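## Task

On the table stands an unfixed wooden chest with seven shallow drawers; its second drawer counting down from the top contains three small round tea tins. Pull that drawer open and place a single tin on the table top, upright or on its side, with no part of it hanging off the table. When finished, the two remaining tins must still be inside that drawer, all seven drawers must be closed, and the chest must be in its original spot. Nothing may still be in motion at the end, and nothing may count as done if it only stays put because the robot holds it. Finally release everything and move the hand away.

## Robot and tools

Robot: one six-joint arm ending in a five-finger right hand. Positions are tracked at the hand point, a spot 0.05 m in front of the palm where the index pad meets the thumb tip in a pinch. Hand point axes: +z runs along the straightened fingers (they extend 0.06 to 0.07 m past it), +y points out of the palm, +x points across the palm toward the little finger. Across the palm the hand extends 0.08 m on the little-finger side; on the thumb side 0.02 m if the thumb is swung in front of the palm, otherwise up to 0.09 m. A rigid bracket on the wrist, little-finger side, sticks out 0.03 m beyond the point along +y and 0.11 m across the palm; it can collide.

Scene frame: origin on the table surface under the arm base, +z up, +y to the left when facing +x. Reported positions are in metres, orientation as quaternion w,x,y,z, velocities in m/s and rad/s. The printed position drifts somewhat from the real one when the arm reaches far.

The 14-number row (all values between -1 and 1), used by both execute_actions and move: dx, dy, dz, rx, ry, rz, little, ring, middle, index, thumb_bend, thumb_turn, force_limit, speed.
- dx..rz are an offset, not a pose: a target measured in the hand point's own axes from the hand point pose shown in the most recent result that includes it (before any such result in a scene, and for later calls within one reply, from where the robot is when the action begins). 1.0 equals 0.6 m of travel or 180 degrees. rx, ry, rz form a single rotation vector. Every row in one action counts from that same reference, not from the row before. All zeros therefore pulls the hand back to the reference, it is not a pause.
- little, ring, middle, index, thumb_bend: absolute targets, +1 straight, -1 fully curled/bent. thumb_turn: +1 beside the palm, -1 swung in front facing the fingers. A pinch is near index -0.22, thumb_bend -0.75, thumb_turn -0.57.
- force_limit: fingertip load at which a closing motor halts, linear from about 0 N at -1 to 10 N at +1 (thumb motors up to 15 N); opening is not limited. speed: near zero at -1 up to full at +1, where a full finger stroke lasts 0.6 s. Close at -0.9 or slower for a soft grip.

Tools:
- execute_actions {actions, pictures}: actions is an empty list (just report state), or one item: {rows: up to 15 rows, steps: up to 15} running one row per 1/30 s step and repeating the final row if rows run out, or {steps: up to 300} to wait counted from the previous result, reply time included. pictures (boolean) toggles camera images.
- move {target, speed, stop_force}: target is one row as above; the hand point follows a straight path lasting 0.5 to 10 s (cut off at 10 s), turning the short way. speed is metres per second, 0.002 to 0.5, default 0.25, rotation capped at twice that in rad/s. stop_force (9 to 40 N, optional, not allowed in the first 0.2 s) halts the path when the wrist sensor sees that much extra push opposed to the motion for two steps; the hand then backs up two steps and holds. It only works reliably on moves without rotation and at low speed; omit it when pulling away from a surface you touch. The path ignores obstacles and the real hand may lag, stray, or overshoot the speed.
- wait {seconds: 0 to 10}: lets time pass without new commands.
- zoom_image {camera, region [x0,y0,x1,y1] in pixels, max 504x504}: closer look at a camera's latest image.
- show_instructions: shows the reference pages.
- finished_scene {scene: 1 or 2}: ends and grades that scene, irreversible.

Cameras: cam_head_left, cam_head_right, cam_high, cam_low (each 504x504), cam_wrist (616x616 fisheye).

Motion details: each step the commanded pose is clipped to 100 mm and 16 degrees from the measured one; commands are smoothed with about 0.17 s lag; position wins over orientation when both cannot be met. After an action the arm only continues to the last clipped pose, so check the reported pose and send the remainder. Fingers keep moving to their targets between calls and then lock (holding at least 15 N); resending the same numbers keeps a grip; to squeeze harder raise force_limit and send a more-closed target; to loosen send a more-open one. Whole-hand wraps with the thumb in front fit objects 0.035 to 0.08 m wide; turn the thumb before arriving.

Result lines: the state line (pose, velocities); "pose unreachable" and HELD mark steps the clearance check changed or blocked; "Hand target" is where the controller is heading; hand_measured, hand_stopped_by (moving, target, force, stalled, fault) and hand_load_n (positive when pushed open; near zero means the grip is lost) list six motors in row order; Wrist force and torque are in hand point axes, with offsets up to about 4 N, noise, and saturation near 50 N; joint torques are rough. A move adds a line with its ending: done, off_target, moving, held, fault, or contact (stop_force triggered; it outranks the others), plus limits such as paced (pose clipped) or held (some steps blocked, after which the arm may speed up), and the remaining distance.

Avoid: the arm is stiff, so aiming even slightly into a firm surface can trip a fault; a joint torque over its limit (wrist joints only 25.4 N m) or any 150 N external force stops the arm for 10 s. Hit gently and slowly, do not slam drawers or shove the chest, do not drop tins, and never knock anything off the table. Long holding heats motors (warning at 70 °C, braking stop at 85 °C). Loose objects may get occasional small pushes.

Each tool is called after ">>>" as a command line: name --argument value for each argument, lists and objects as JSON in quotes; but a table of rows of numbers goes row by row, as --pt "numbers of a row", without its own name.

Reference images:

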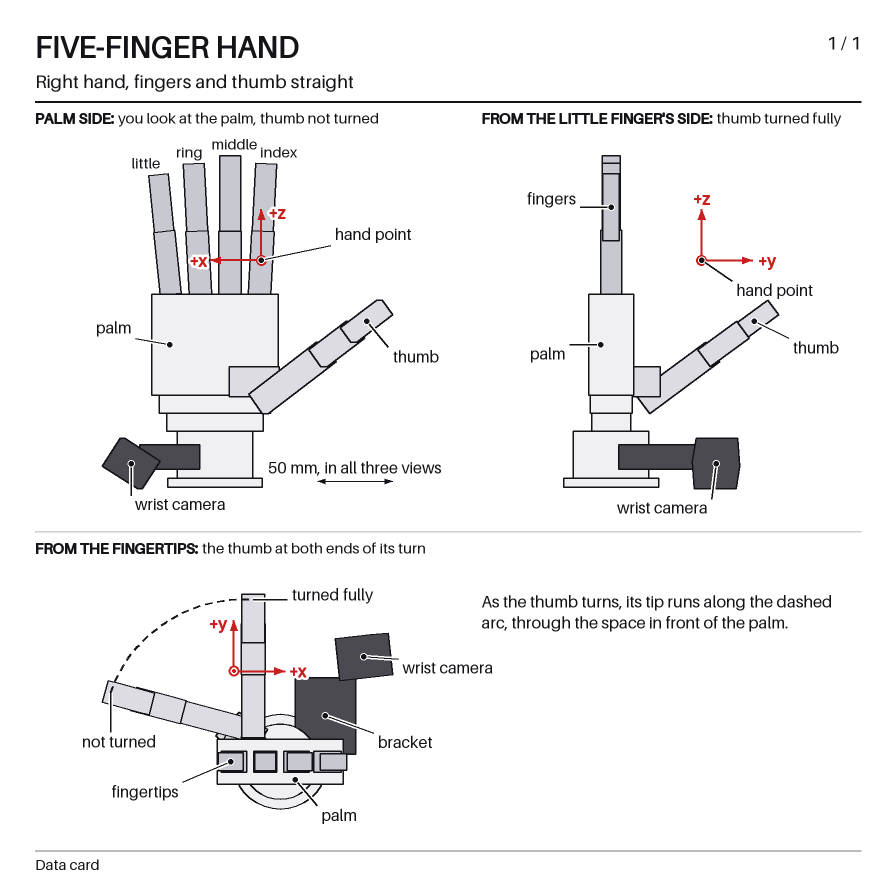

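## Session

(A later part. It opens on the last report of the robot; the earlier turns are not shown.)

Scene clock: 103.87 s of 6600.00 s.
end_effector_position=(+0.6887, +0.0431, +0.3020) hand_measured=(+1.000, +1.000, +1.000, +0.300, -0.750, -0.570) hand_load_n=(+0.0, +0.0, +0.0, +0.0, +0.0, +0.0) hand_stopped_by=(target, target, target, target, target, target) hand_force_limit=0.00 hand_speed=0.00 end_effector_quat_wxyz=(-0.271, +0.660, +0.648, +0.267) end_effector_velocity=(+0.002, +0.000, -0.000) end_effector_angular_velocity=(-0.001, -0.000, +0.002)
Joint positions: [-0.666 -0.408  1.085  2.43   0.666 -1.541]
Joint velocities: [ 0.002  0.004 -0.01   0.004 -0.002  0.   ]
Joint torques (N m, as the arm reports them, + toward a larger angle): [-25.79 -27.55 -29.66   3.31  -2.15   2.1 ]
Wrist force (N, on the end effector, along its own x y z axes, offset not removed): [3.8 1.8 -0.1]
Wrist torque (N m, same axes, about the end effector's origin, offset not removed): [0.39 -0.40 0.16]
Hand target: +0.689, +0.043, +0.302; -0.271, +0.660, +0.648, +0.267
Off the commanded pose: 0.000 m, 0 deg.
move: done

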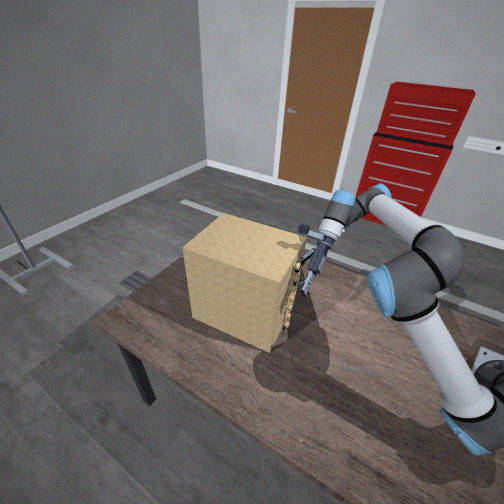

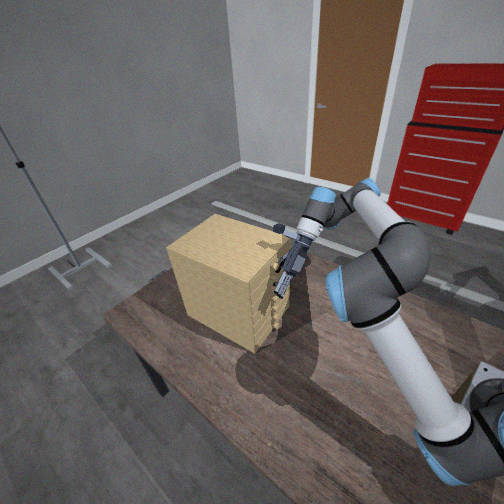

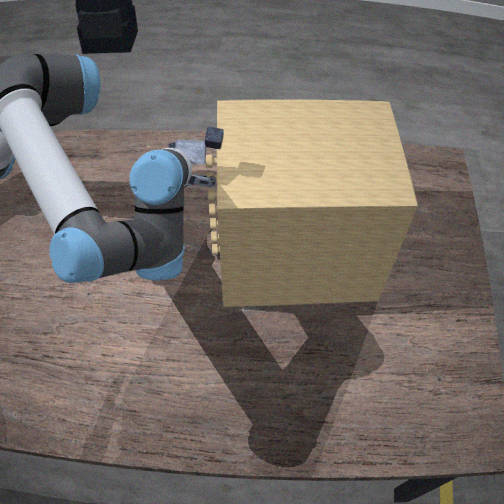

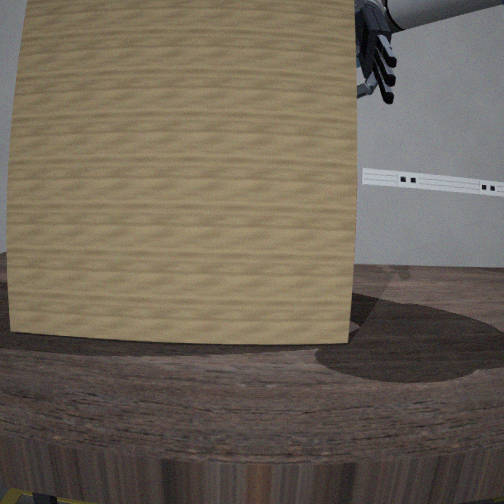

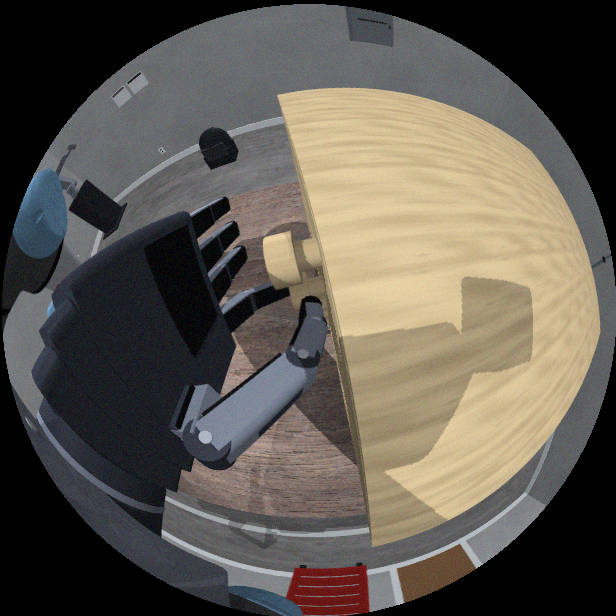

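Close the index.

>>> move --target '[0.006,0,0,0,0,0,1,1,1,-0.4,-0.75,-0.57,0.4,-0.8]' --speed 0.01

Scene clock: 111.00 s of 6600.00 s.
end_effector_position=(+0.6888, +0.0456, +0.3043) hand_measured=(+1.000, +1.000, +1.000, +0.204, -0.750, -0.570) hand_load_n=(+0.0, +0.0, +0.0, +7.0, +0.0, +0.0) hand_stopped_by=(target, target, target, force, target, target) hand_force_limit=0.40 hand_speed=-0.80 end_effector_quat_wxyz=(-0.271, +0.660, +0.648, +0.267) end_effector_velocity=(-0.000, +0.001, +0.002) end_effector_angular_velocity=(-0.000, -0.001, +0.000)
Joint positions: [-0.666 -0.413  1.087  2.434  0.666 -1.541]
Joint velocities: [-0.001 -0.003  0.     0.002  0.001 -0.001]
Joint torques (N m, as the arm reports them, + toward a larger angle): [-38.03 -46.11  -5.22   4.88   0.49   1.13]
Wrist force (N, on the end effector, along its own x y z axes, offset not removed): [-5.7 -3.3 5.1]
Wrist torque (N m, same axes, about the end effector's origin, offset not removed): [0.18 0.00 -0.17]
Hand target: +0.689, +0.046, +0.304; -0.271, +0.660, +0.648, +0.267
Off the commanded pose: 0.000 m, 0 deg.
After step 90, 3.43 s passed at rest.
move: done

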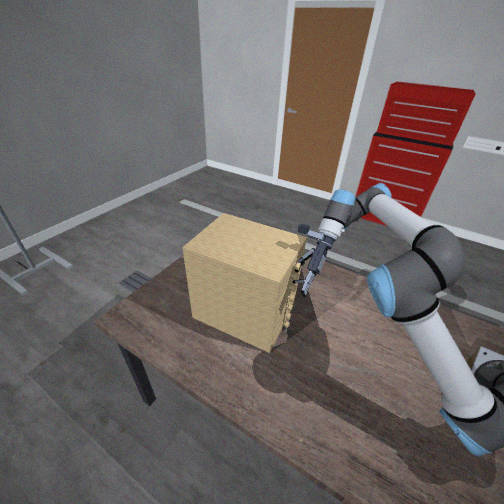

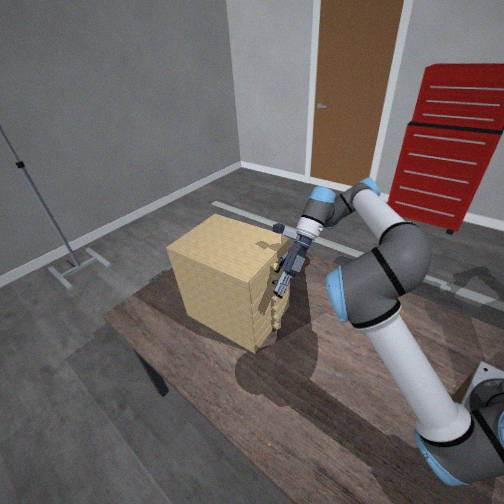

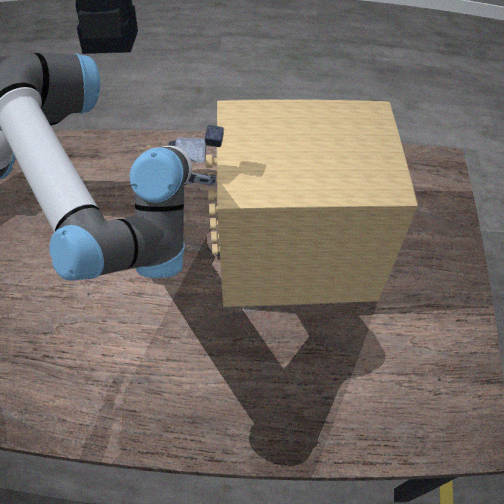

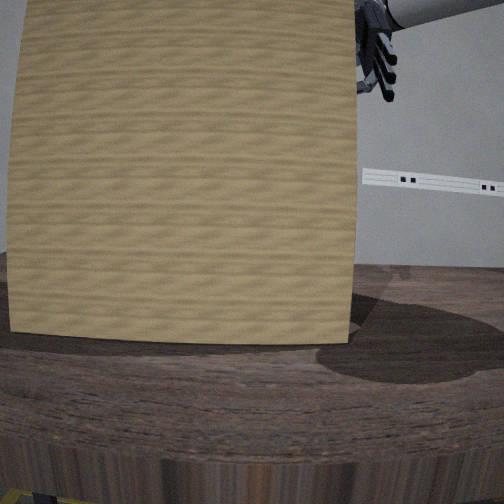

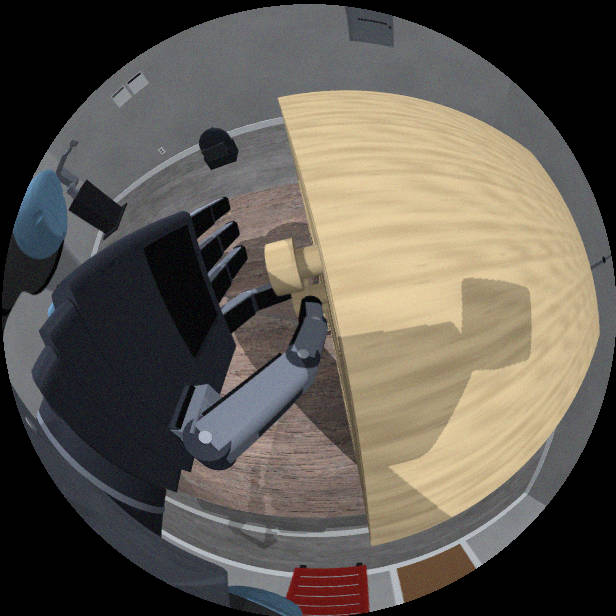

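>>> move --target '[0.011,0,0.012,0,0,0,1,1,1,0.25,-0.75,-0.57,0.4,-0.8]' --speed 0.01

>>> move --target '[0,0,0,0,0,0,1,1,1,-0.4,-0.75,-0.57,0.4,-0.8]' --speed 0.01

Scene clock: 118.90 s of 6600.00 s.
end_effector_position=(+0.6889, +0.0551, +0.3039) hand_measured=(+1.000, +1.000, +1.000, +0.250, -0.750, -0.570) hand_load_n=(+0.0, +0.0, +0.0, +0.0, -1.0, +0.0) hand_stopped_by=(target, target, target, target, target, target) hand_force_limit=0.40 hand_speed=-0.80 end_effector_quat_wxyz=(-0.271, +0.660, +0.648, +0.267) end_effector_velocity=(+0.000, +0.003, -0.001) end_effector_angular_velocity=(-0.001, +0.000, +0.001)
Joint positions: [-0.657 -0.431  1.106  2.432  0.658 -1.541]
Joint velocities: [ 0.003 -0.003  0.002 -0.001 -0.002  0.001]
Joint torques (N m, as the arm reports them, + toward a larger angle): [-23.05 -40.02  -1.5   -0.07  -1.9    2.18]
Wrist force (N, on the end effector, along its own x y z axes, offset not removed): [0.2 -0.4 -2.9]
Wrist torque (N m, same axes, about the end effector's origin, offset not removed): [0.37 0.15 -0.04]
Hand target: +0.689, +0.055, +0.304; -0.271, +0.660, +0.648, +0.267
Off the commanded pose: 0.000 m, 0 deg.
After step 90, 3.70 s passed at rest.
move: done

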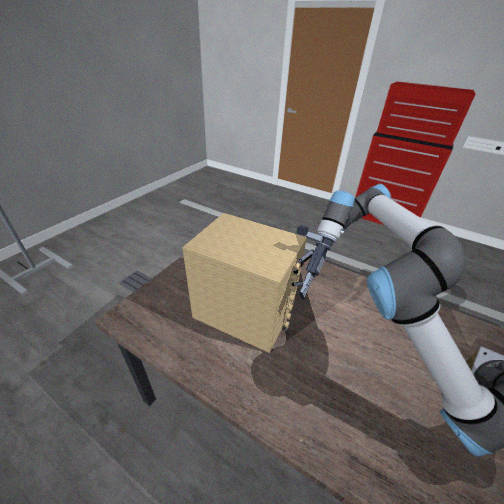

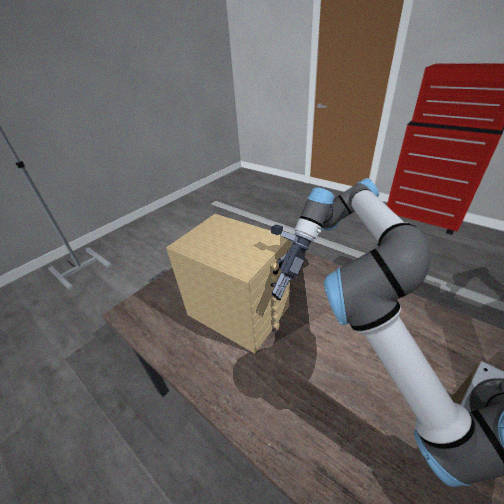

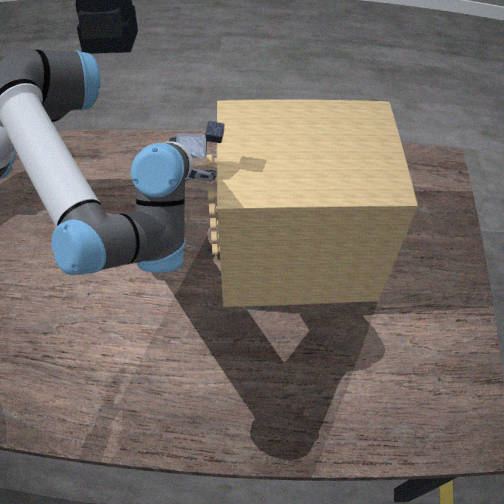

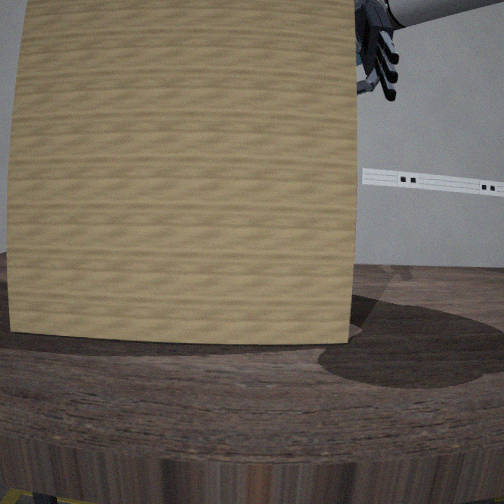

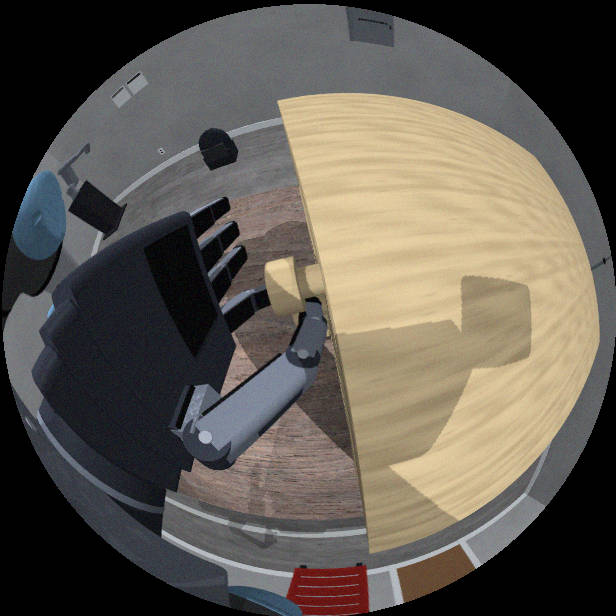

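Scene clock: 119.47 s of 6600.00 s.
end_effector_position=(+0.6889, +0.0552, +0.3038) hand_measured=(+1.000, +1.000, +1.000, +0.154, -0.748, -0.570) hand_load_n=(+0.0, +0.0, +0.0, +7.0, +2.0, +0.0) hand_stopped_by=(target, target, target, force, target, target) hand_force_limit=0.40 hand_speed=-0.80 end_effector_quat_wxyz=(-0.271, +0.660, +0.648, +0.267) end_effector_velocity=(-0.000, +0.000, -0.001) end_effector_angular_velocity=(+0.001, +0.001, -0.000)
Joint positions: [-0.657 -0.431  1.106  2.432  0.658 -1.541]
Joint velocities: [ 0.001  0.     0.001 -0.001 -0.     0.   ]
Joint torques (N m, as the arm reports them, + toward a larger angle): [-29.15 -31.47 -25.63   1.27   0.77   1.68]
Wrist force (N, on the end effector, along its own x y z axes, offset not removed): [-3.7 -3.3 -1.0]
Wrist torque (N m, same axes, about the end effector's origin, offset not removed): [0.06 0.24 -0.14]
Hand target: +0.689, +0.055, +0.304; -0.271, +0.660, +0.648, +0.267
Off the commanded pose: 0.000 m, 0 deg.
move: done

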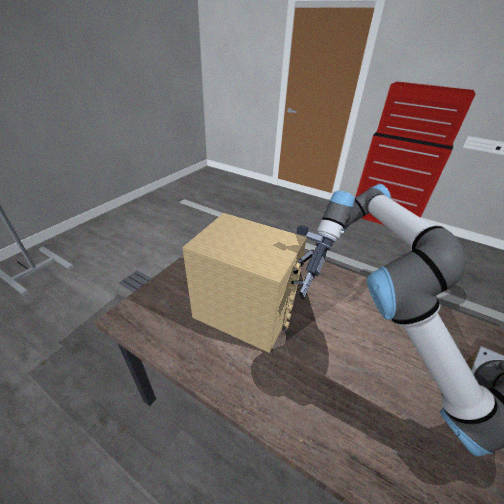

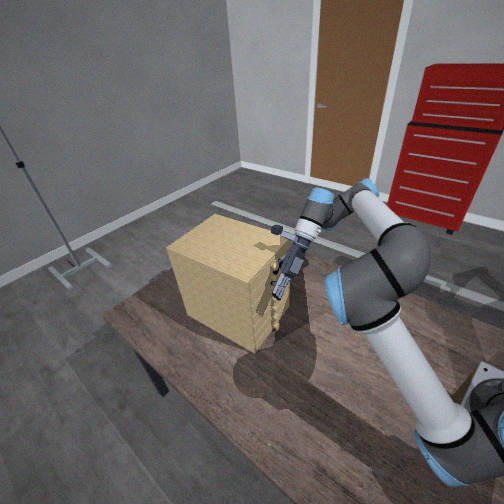

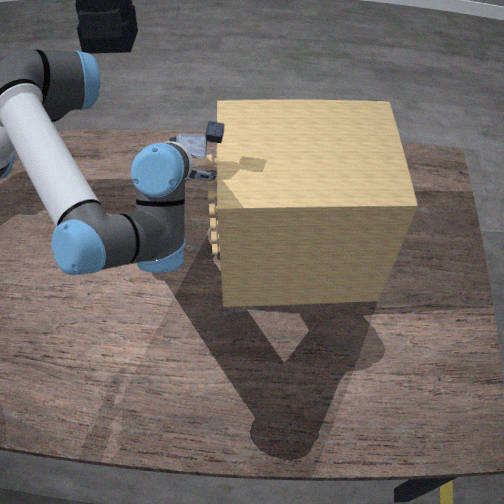

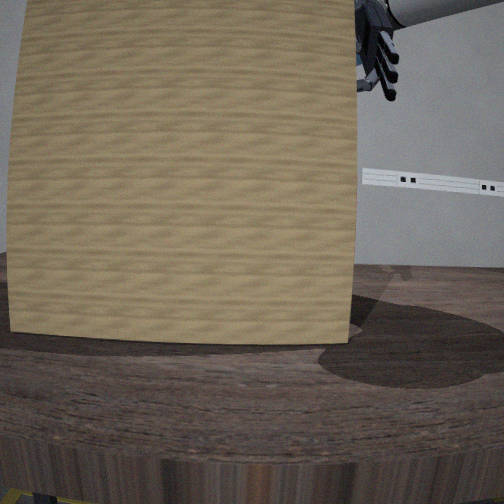

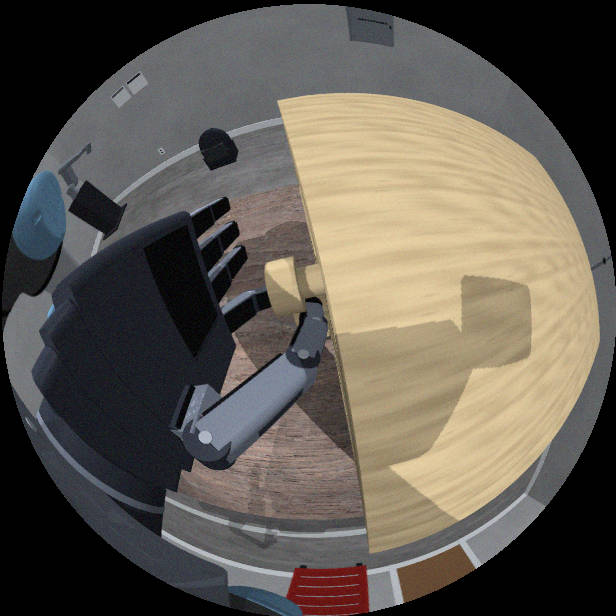

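Try pulling.

>>> move --target '[0,-0.07,0,0,0,0,1,1,1,-0.4,-0.75,-0.57,0.4,-0.8]' --speed 0.02

Scene clock: 125.83 s of 6600.00 s.
end_effector_position=(+0.6471, +0.0557, +0.3043) hand_measured=(+1.000, +1.000, +1.000, +0.154, -0.748, -0.570) hand_load_n=(+0.0, +0.0, +0.0, +6.0, +3.0, +0.5) hand_stopped_by=(target, target, target, force, target, target) hand_force_limit=0.40 hand_speed=-0.80 end_effector_quat_wxyz=(-0.271, +0.660, +0.648, +0.267) end_effector_velocity=(-0.002, +0.001, +0.001) end_effector_angular_velocity=(-0.001, -0.000, +0.001)
Joint positions: [-0.696 -0.503  1.271  2.341  0.697 -1.543]
Joint velocities: [-0.002 -0.005  0.008 -0.004  0.002  0.   ]
Joint torques (N m, as the arm reports them, + toward a larger angle): [-53.55 -39.22  -3.64   0.12   2.35  -2.45]
Wrist force (N, on the end effector, along its own x y z axes, offset not removed): [-1.4 2.9 -0.4]
Wrist torque (N m, same axes, about the end effector's origin, offset not removed): [0.41 -0.17 0.19]
Hand target: +0.647, +0.056, +0.304; -0.271, +0.660, +0.648, +0.267
Off the commanded pose: 0.000 m, 0 deg.
After step 90, 0.97 s passed at rest.
move: done

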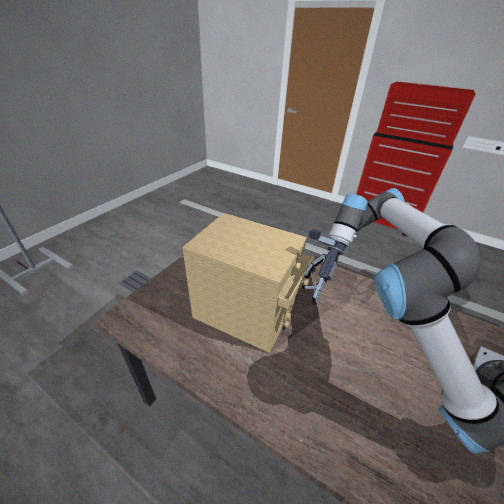

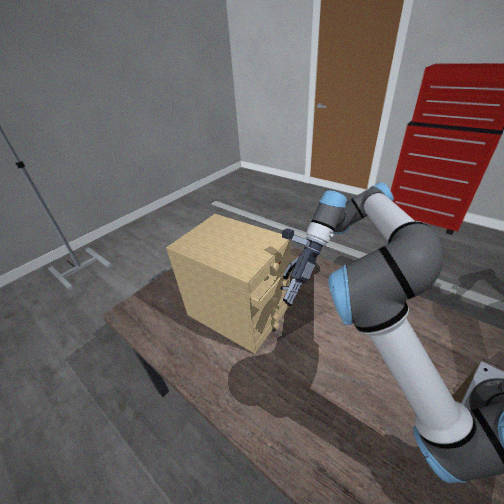

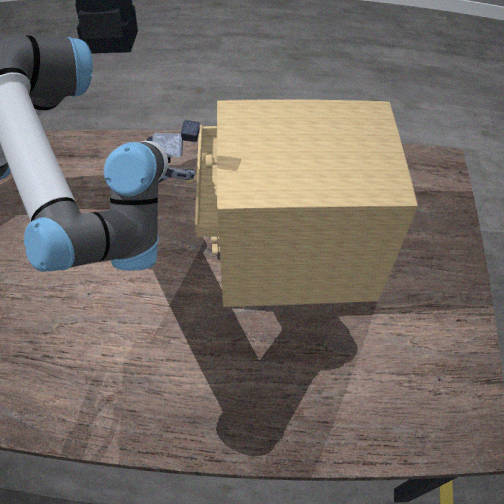

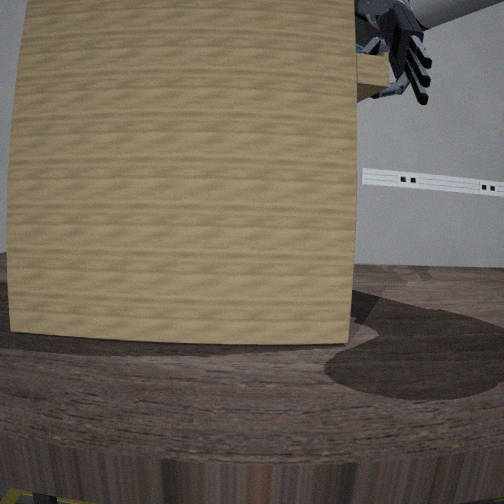

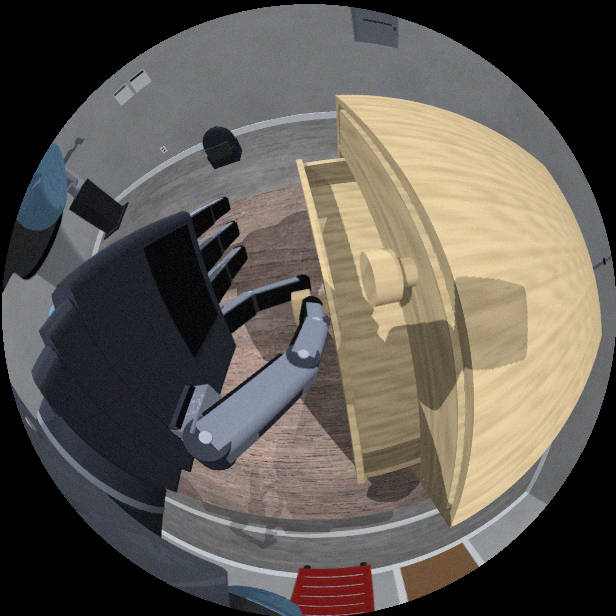

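Working. Pull further.

>>> move --target '[0,-0.2,0.002,0,0,0,1,1,1,-0.4,-0.75,-0.57,0.4,-0.8]' --speed 0.03

Scene clock: 137.70 s of 6600.00 s.
end_effector_position=(+0.5274, +0.0580, +0.3049) hand_measured=(+1.000, +1.000, +1.000, +0.152, -0.750, -0.570) hand_load_n=(+0.0, +0.0, +0.0, +0.0, +0.0, +0.0) hand_stopped_by=(target, target, target, force, target, target) hand_force_limit=0.40 hand_speed=-0.80 end_effector_quat_wxyz=(-0.271, +0.659, +0.648, +0.267) end_effector_velocity=(-0.002, +0.001, -0.000) end_effector_angular_velocity=(-0.001, +0.000, +0.002)
Joint positions: [-0.834 -0.663  1.659  2.118  0.834 -1.55 ]
Joint velocities: [-0.002 -0.003  0.007 -0.005  0.003 -0.001]
Joint torques (N m, as the arm reports them, + toward a larger angle): [-47.56 -30.53  -2.24   0.26   1.43  -2.19]
Wrist force (N, on the end effector, along its own x y z axes, offset not removed): [0.2 -0.2 -3.2]
Wrist torque (N m, same axes, about the end effector's origin, offset not removed): [0.27 0.06 -0.05]
Hand target: +0.527, +0.058, +0.305; -0.271, +0.659, +0.648, +0.267
Off the commanded pose: 0.000 m, 0 deg.
After step 90, 4.53 s passed at rest.
move: done

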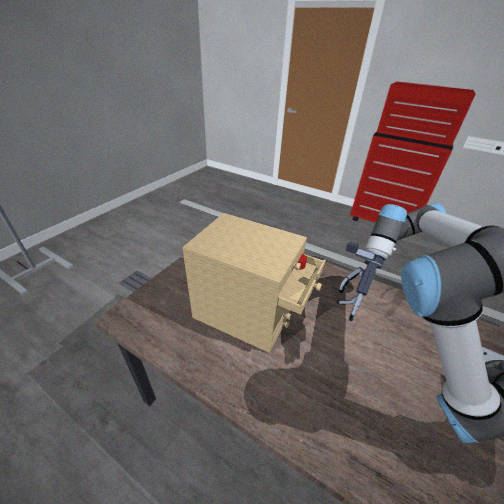

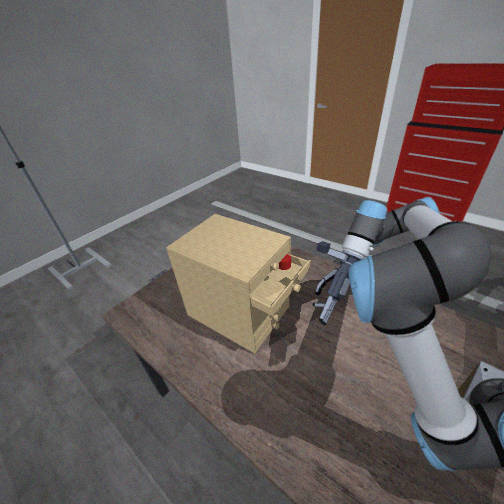

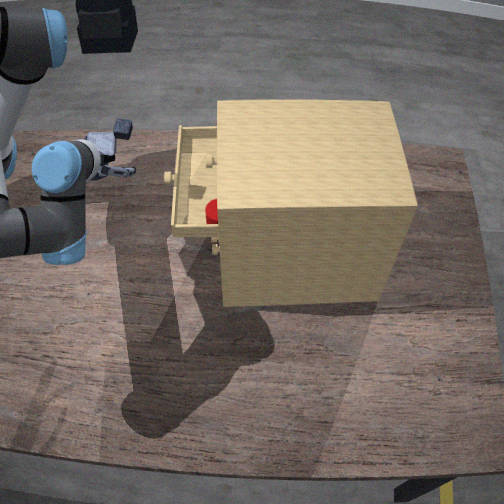

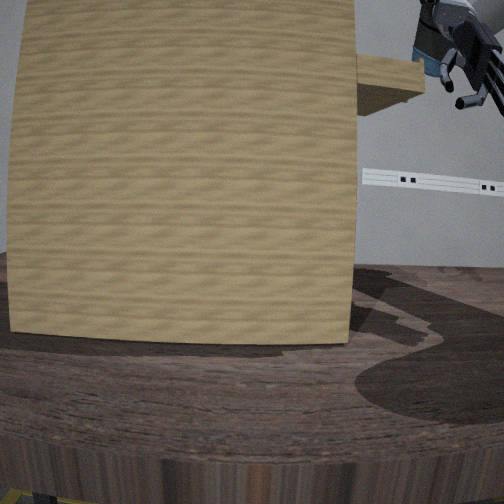

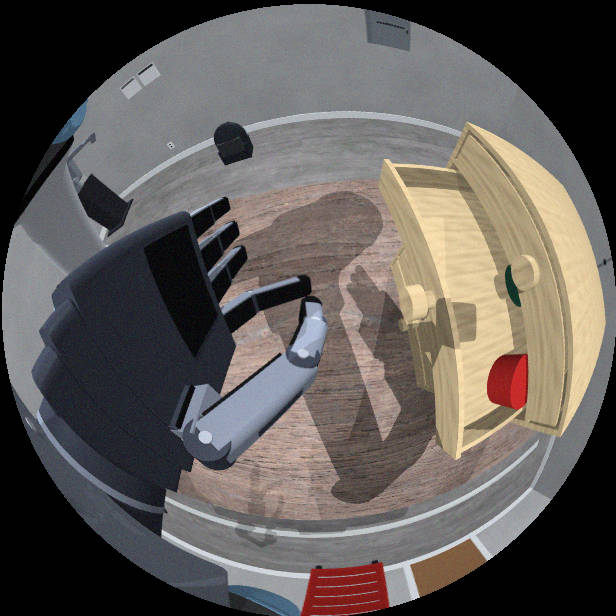

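>>> move --target '[0.114,0.288,-0.18,0,-0.25,0,1,1,1,1,1,1,0.4,0]' --speed 0.12

Scene clock: 152.27 s of 6600.00 s.
end_effector_position=(+0.7001, +0.0291, +0.4271) hand_measured=(+1.000, +1.000, +1.000, +1.000, +1.000, +1.000) hand_load_n=(+0.0, +0.0, +0.0, +0.0, +0.0, +0.0) hand_stopped_by=(target, target, target, target, target, target) hand_force_limit=0.40 hand_speed=0.00 end_effector_quat_wxyz=(-0.001, +0.711, +0.703, -0.003) end_effector_velocity=(+0.002, -0.000, +0.002) end_effector_angular_velocity=(-0.006, +0.013, +0.001)
Joint positions: [-0.656 -0.32   0.104  2.315  0.987 -0.816]
Joint velocities: [ 0.004  0.129 -0.272  0.146  0.012  0.   ]
Joint torques (N m, as the arm reports them, + toward a larger angle): [-28.23 -27.09 -29.56   4.16   1.71   2.08]
Wrist force (N, on the end effector, along its own x y z axes, offset not removed): [-0.6 -0.8 -4.1]
Wrist torque (N m, same axes, about the end effector's origin, offset not removed): [0.18 0.26 -0.14]
Hand target: +0.700, +0.029, +0.427; -0.001, +0.711, +0.703, -0.004
Off the commanded pose: 0.002 m, 0 deg.
After step 90, 7.77 s passed at rest.
move: done

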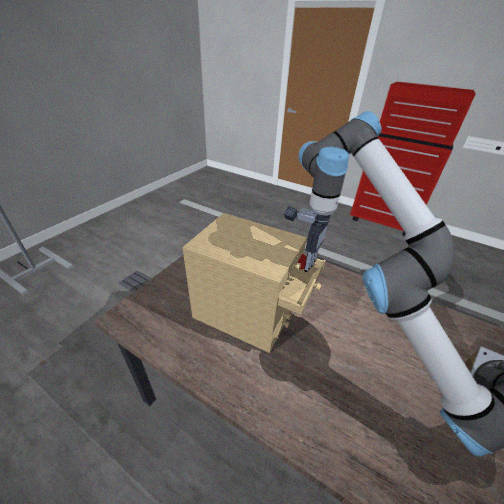

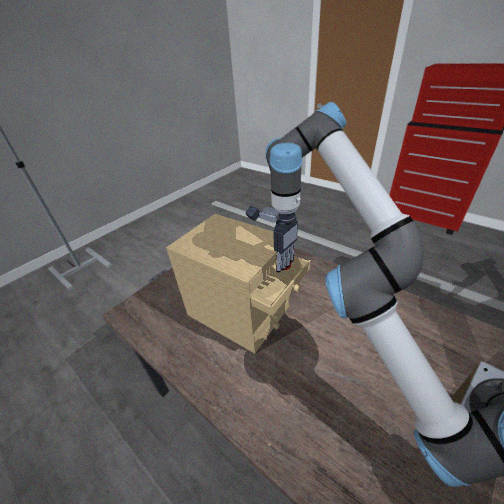

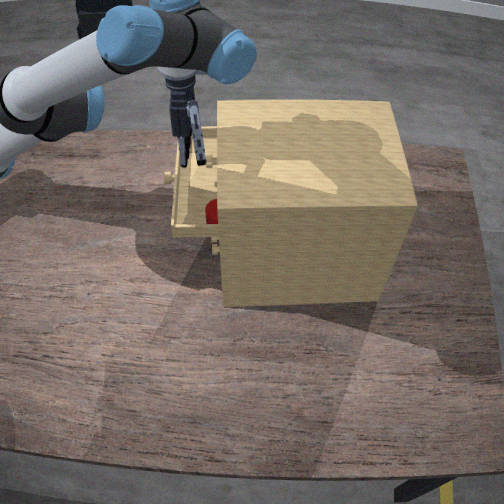

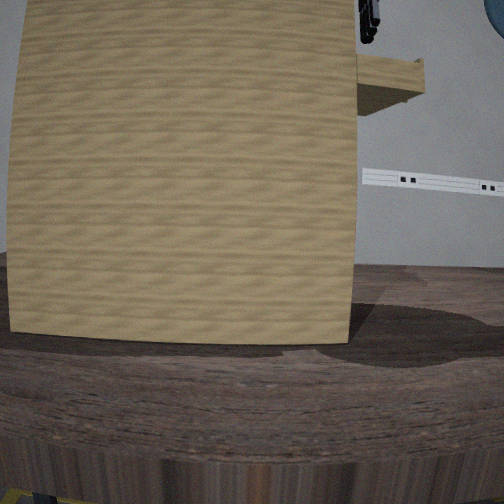

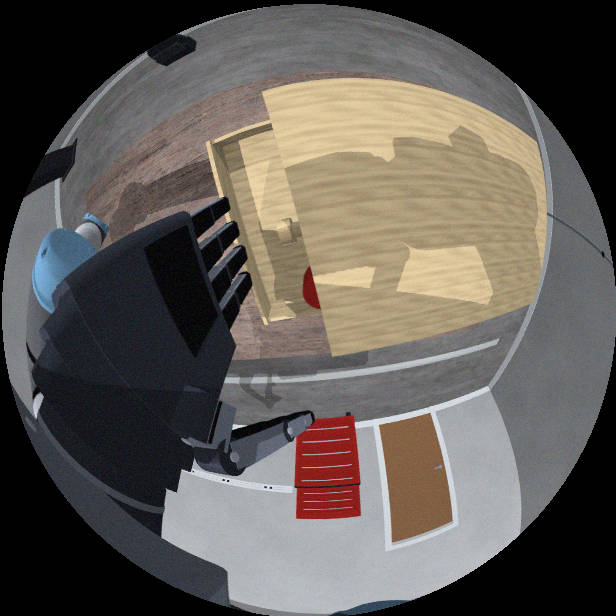

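>>> move --target '[0,0.015,0.06,0,0,0,1,1,1,1,1,1,0.4,0]' --speed 0.03

>>> move --target '[0,0,0.045,0,0,0,1,1,1,1,1,1,0.4,0]' --speed 0.015 --stop_force 9

Scene clock: 159.47 s of 6600.00 s.
end_effector_position=(+0.7089, +0.0289, +0.3912) hand_measured=(+1.000, +1.000, +1.000, +1.000, +1.000, +1.000) hand_load_n=(+0.0, +0.0, +0.0, +0.0, +0.0, +0.0) hand_stopped_by=(target, target, target, target, target, target) hand_force_limit=0.40 hand_speed=0.00 end_effector_quat_wxyz=(-0.001, +0.711, +0.703, -0.003) end_effector_velocity=(+0.001, +0.000, -0.005) end_effector_angular_velocity=(+0.001, +0.002, +0.001)
Joint positions: [-0.62  -0.382  0.291  2.168  0.969 -0.778]
Joint velocities: [ 0.005 -0.003  0.014 -0.011 -0.002  0.003]
Joint torques (N m, as the arm reports them, + toward a larger angle): [-28.83 -40.18   0.14   0.65  -1.95   2.02]
Wrist force (N, on the end effector, along its own x y z axes, offset not removed): [1.8 -1.3 -1.6]
Wrist torque (N m, same axes, about the end effector's origin, offset not removed): [-0.10 -0.15 -0.04]
Hand target: +0.709, +0.029, +0.391; -0.001, +0.711, +0.703, -0.003
Off the commanded pose: 0.000 m, 0 deg.
After step 90, 2.63 s passed at rest.
move: done

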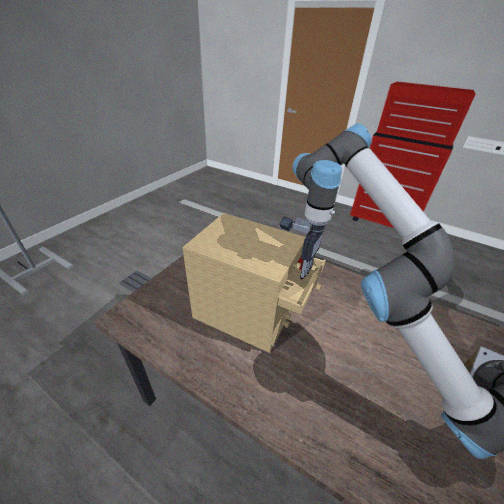

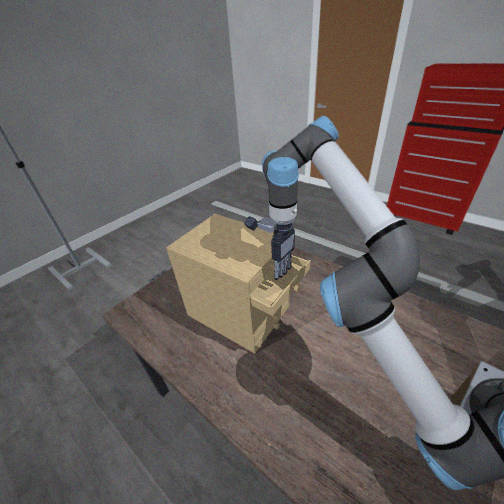

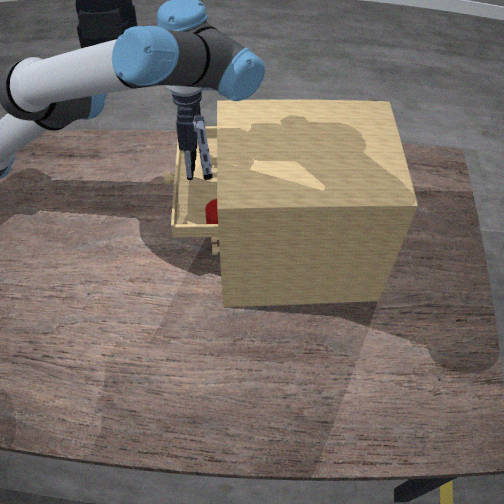

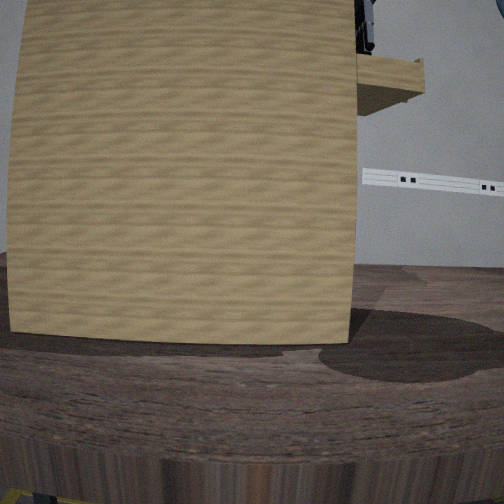

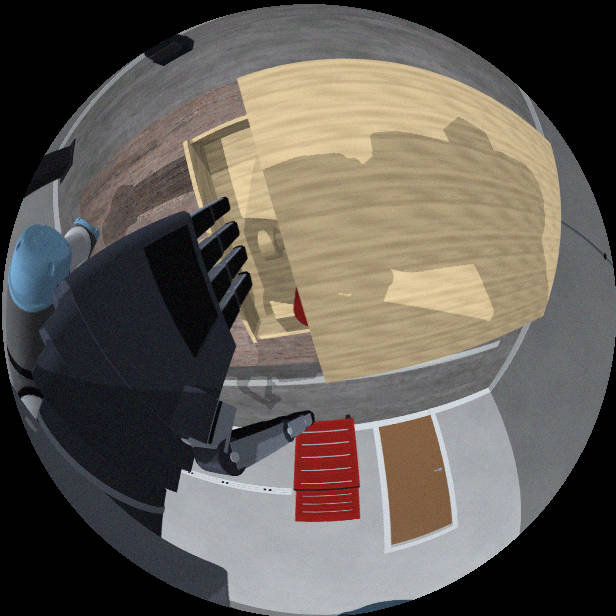

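Scene clock: 161.53 s of 6600.00 s.
end_effector_position=(+0.7087, +0.0287, +0.3645) hand_measured=(+1.000, +1.000, +1.000, +1.000, +1.000, +1.000) hand_load_n=(+0.0, +0.0, +0.0, +0.0, +0.0, +0.0) hand_stopped_by=(target, target, target, target, target, target) hand_force_limit=0.40 hand_speed=0.00 end_effector_quat_wxyz=(-0.001, +0.711, +0.703, -0.003) end_effector_velocity=(-0.000, -0.002, -0.003) end_effector_angular_velocity=(+0.002, +0.001, -0.003)
Joint positions: [-0.598 -0.432  0.439  2.058  0.959 -0.755]
Joint velocities: [ 0.    -0.001  0.012 -0.009 -0.001  0.002]
Joint torques (N m, as the arm reports them, + toward a larger angle): [-28.09 -38.13   0.84   0.66  -2.02   2.05]
Wrist force (N, on the end effector, along its own x y z axes, offset not removed): [0.5 -2.0 -3.7]
Wrist torque (N m, same axes, about the end effector's origin, offset not removed): [-0.05 0.08 -0.13]
Hand target: +0.709, +0.029, +0.364; -0.001, +0.711, +0.703, -0.003
Off the commanded pose: 0.000 m, 0 deg.
move: done

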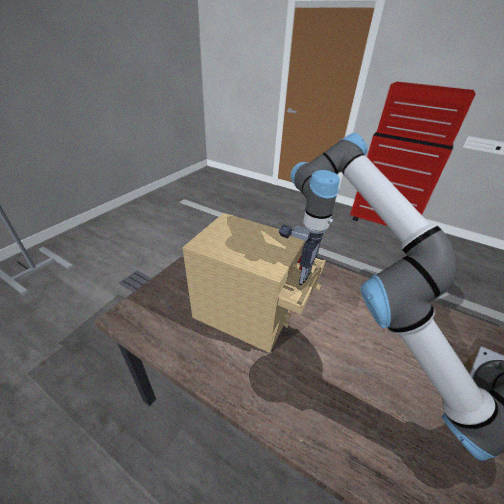

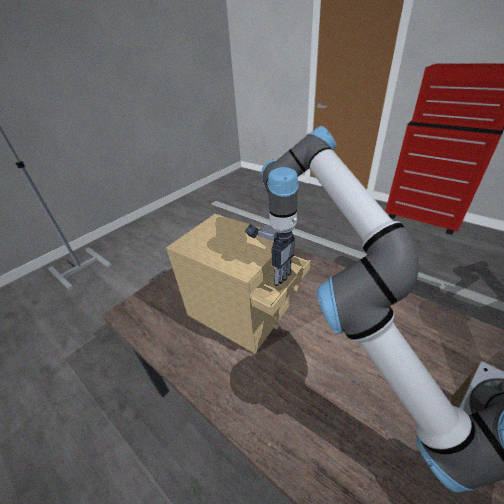

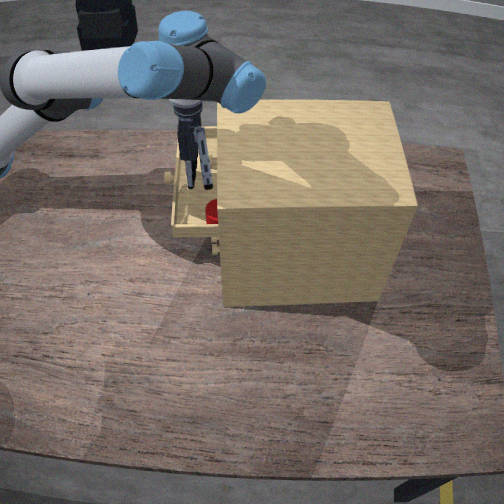

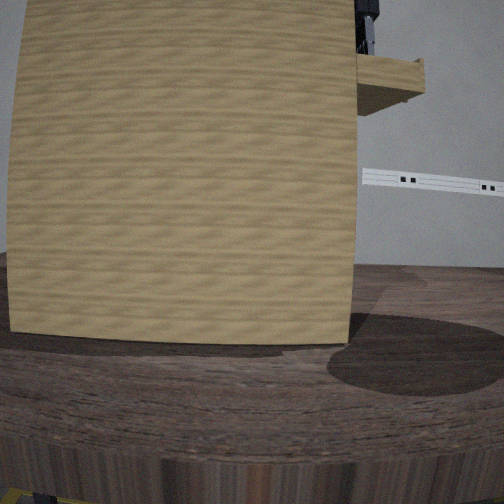

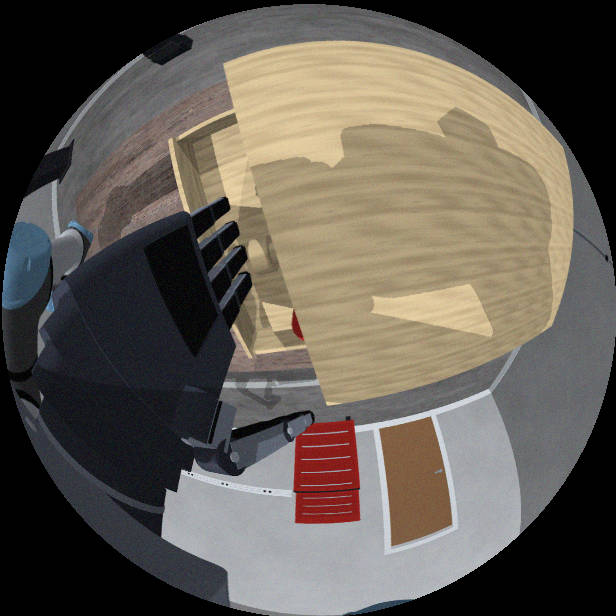

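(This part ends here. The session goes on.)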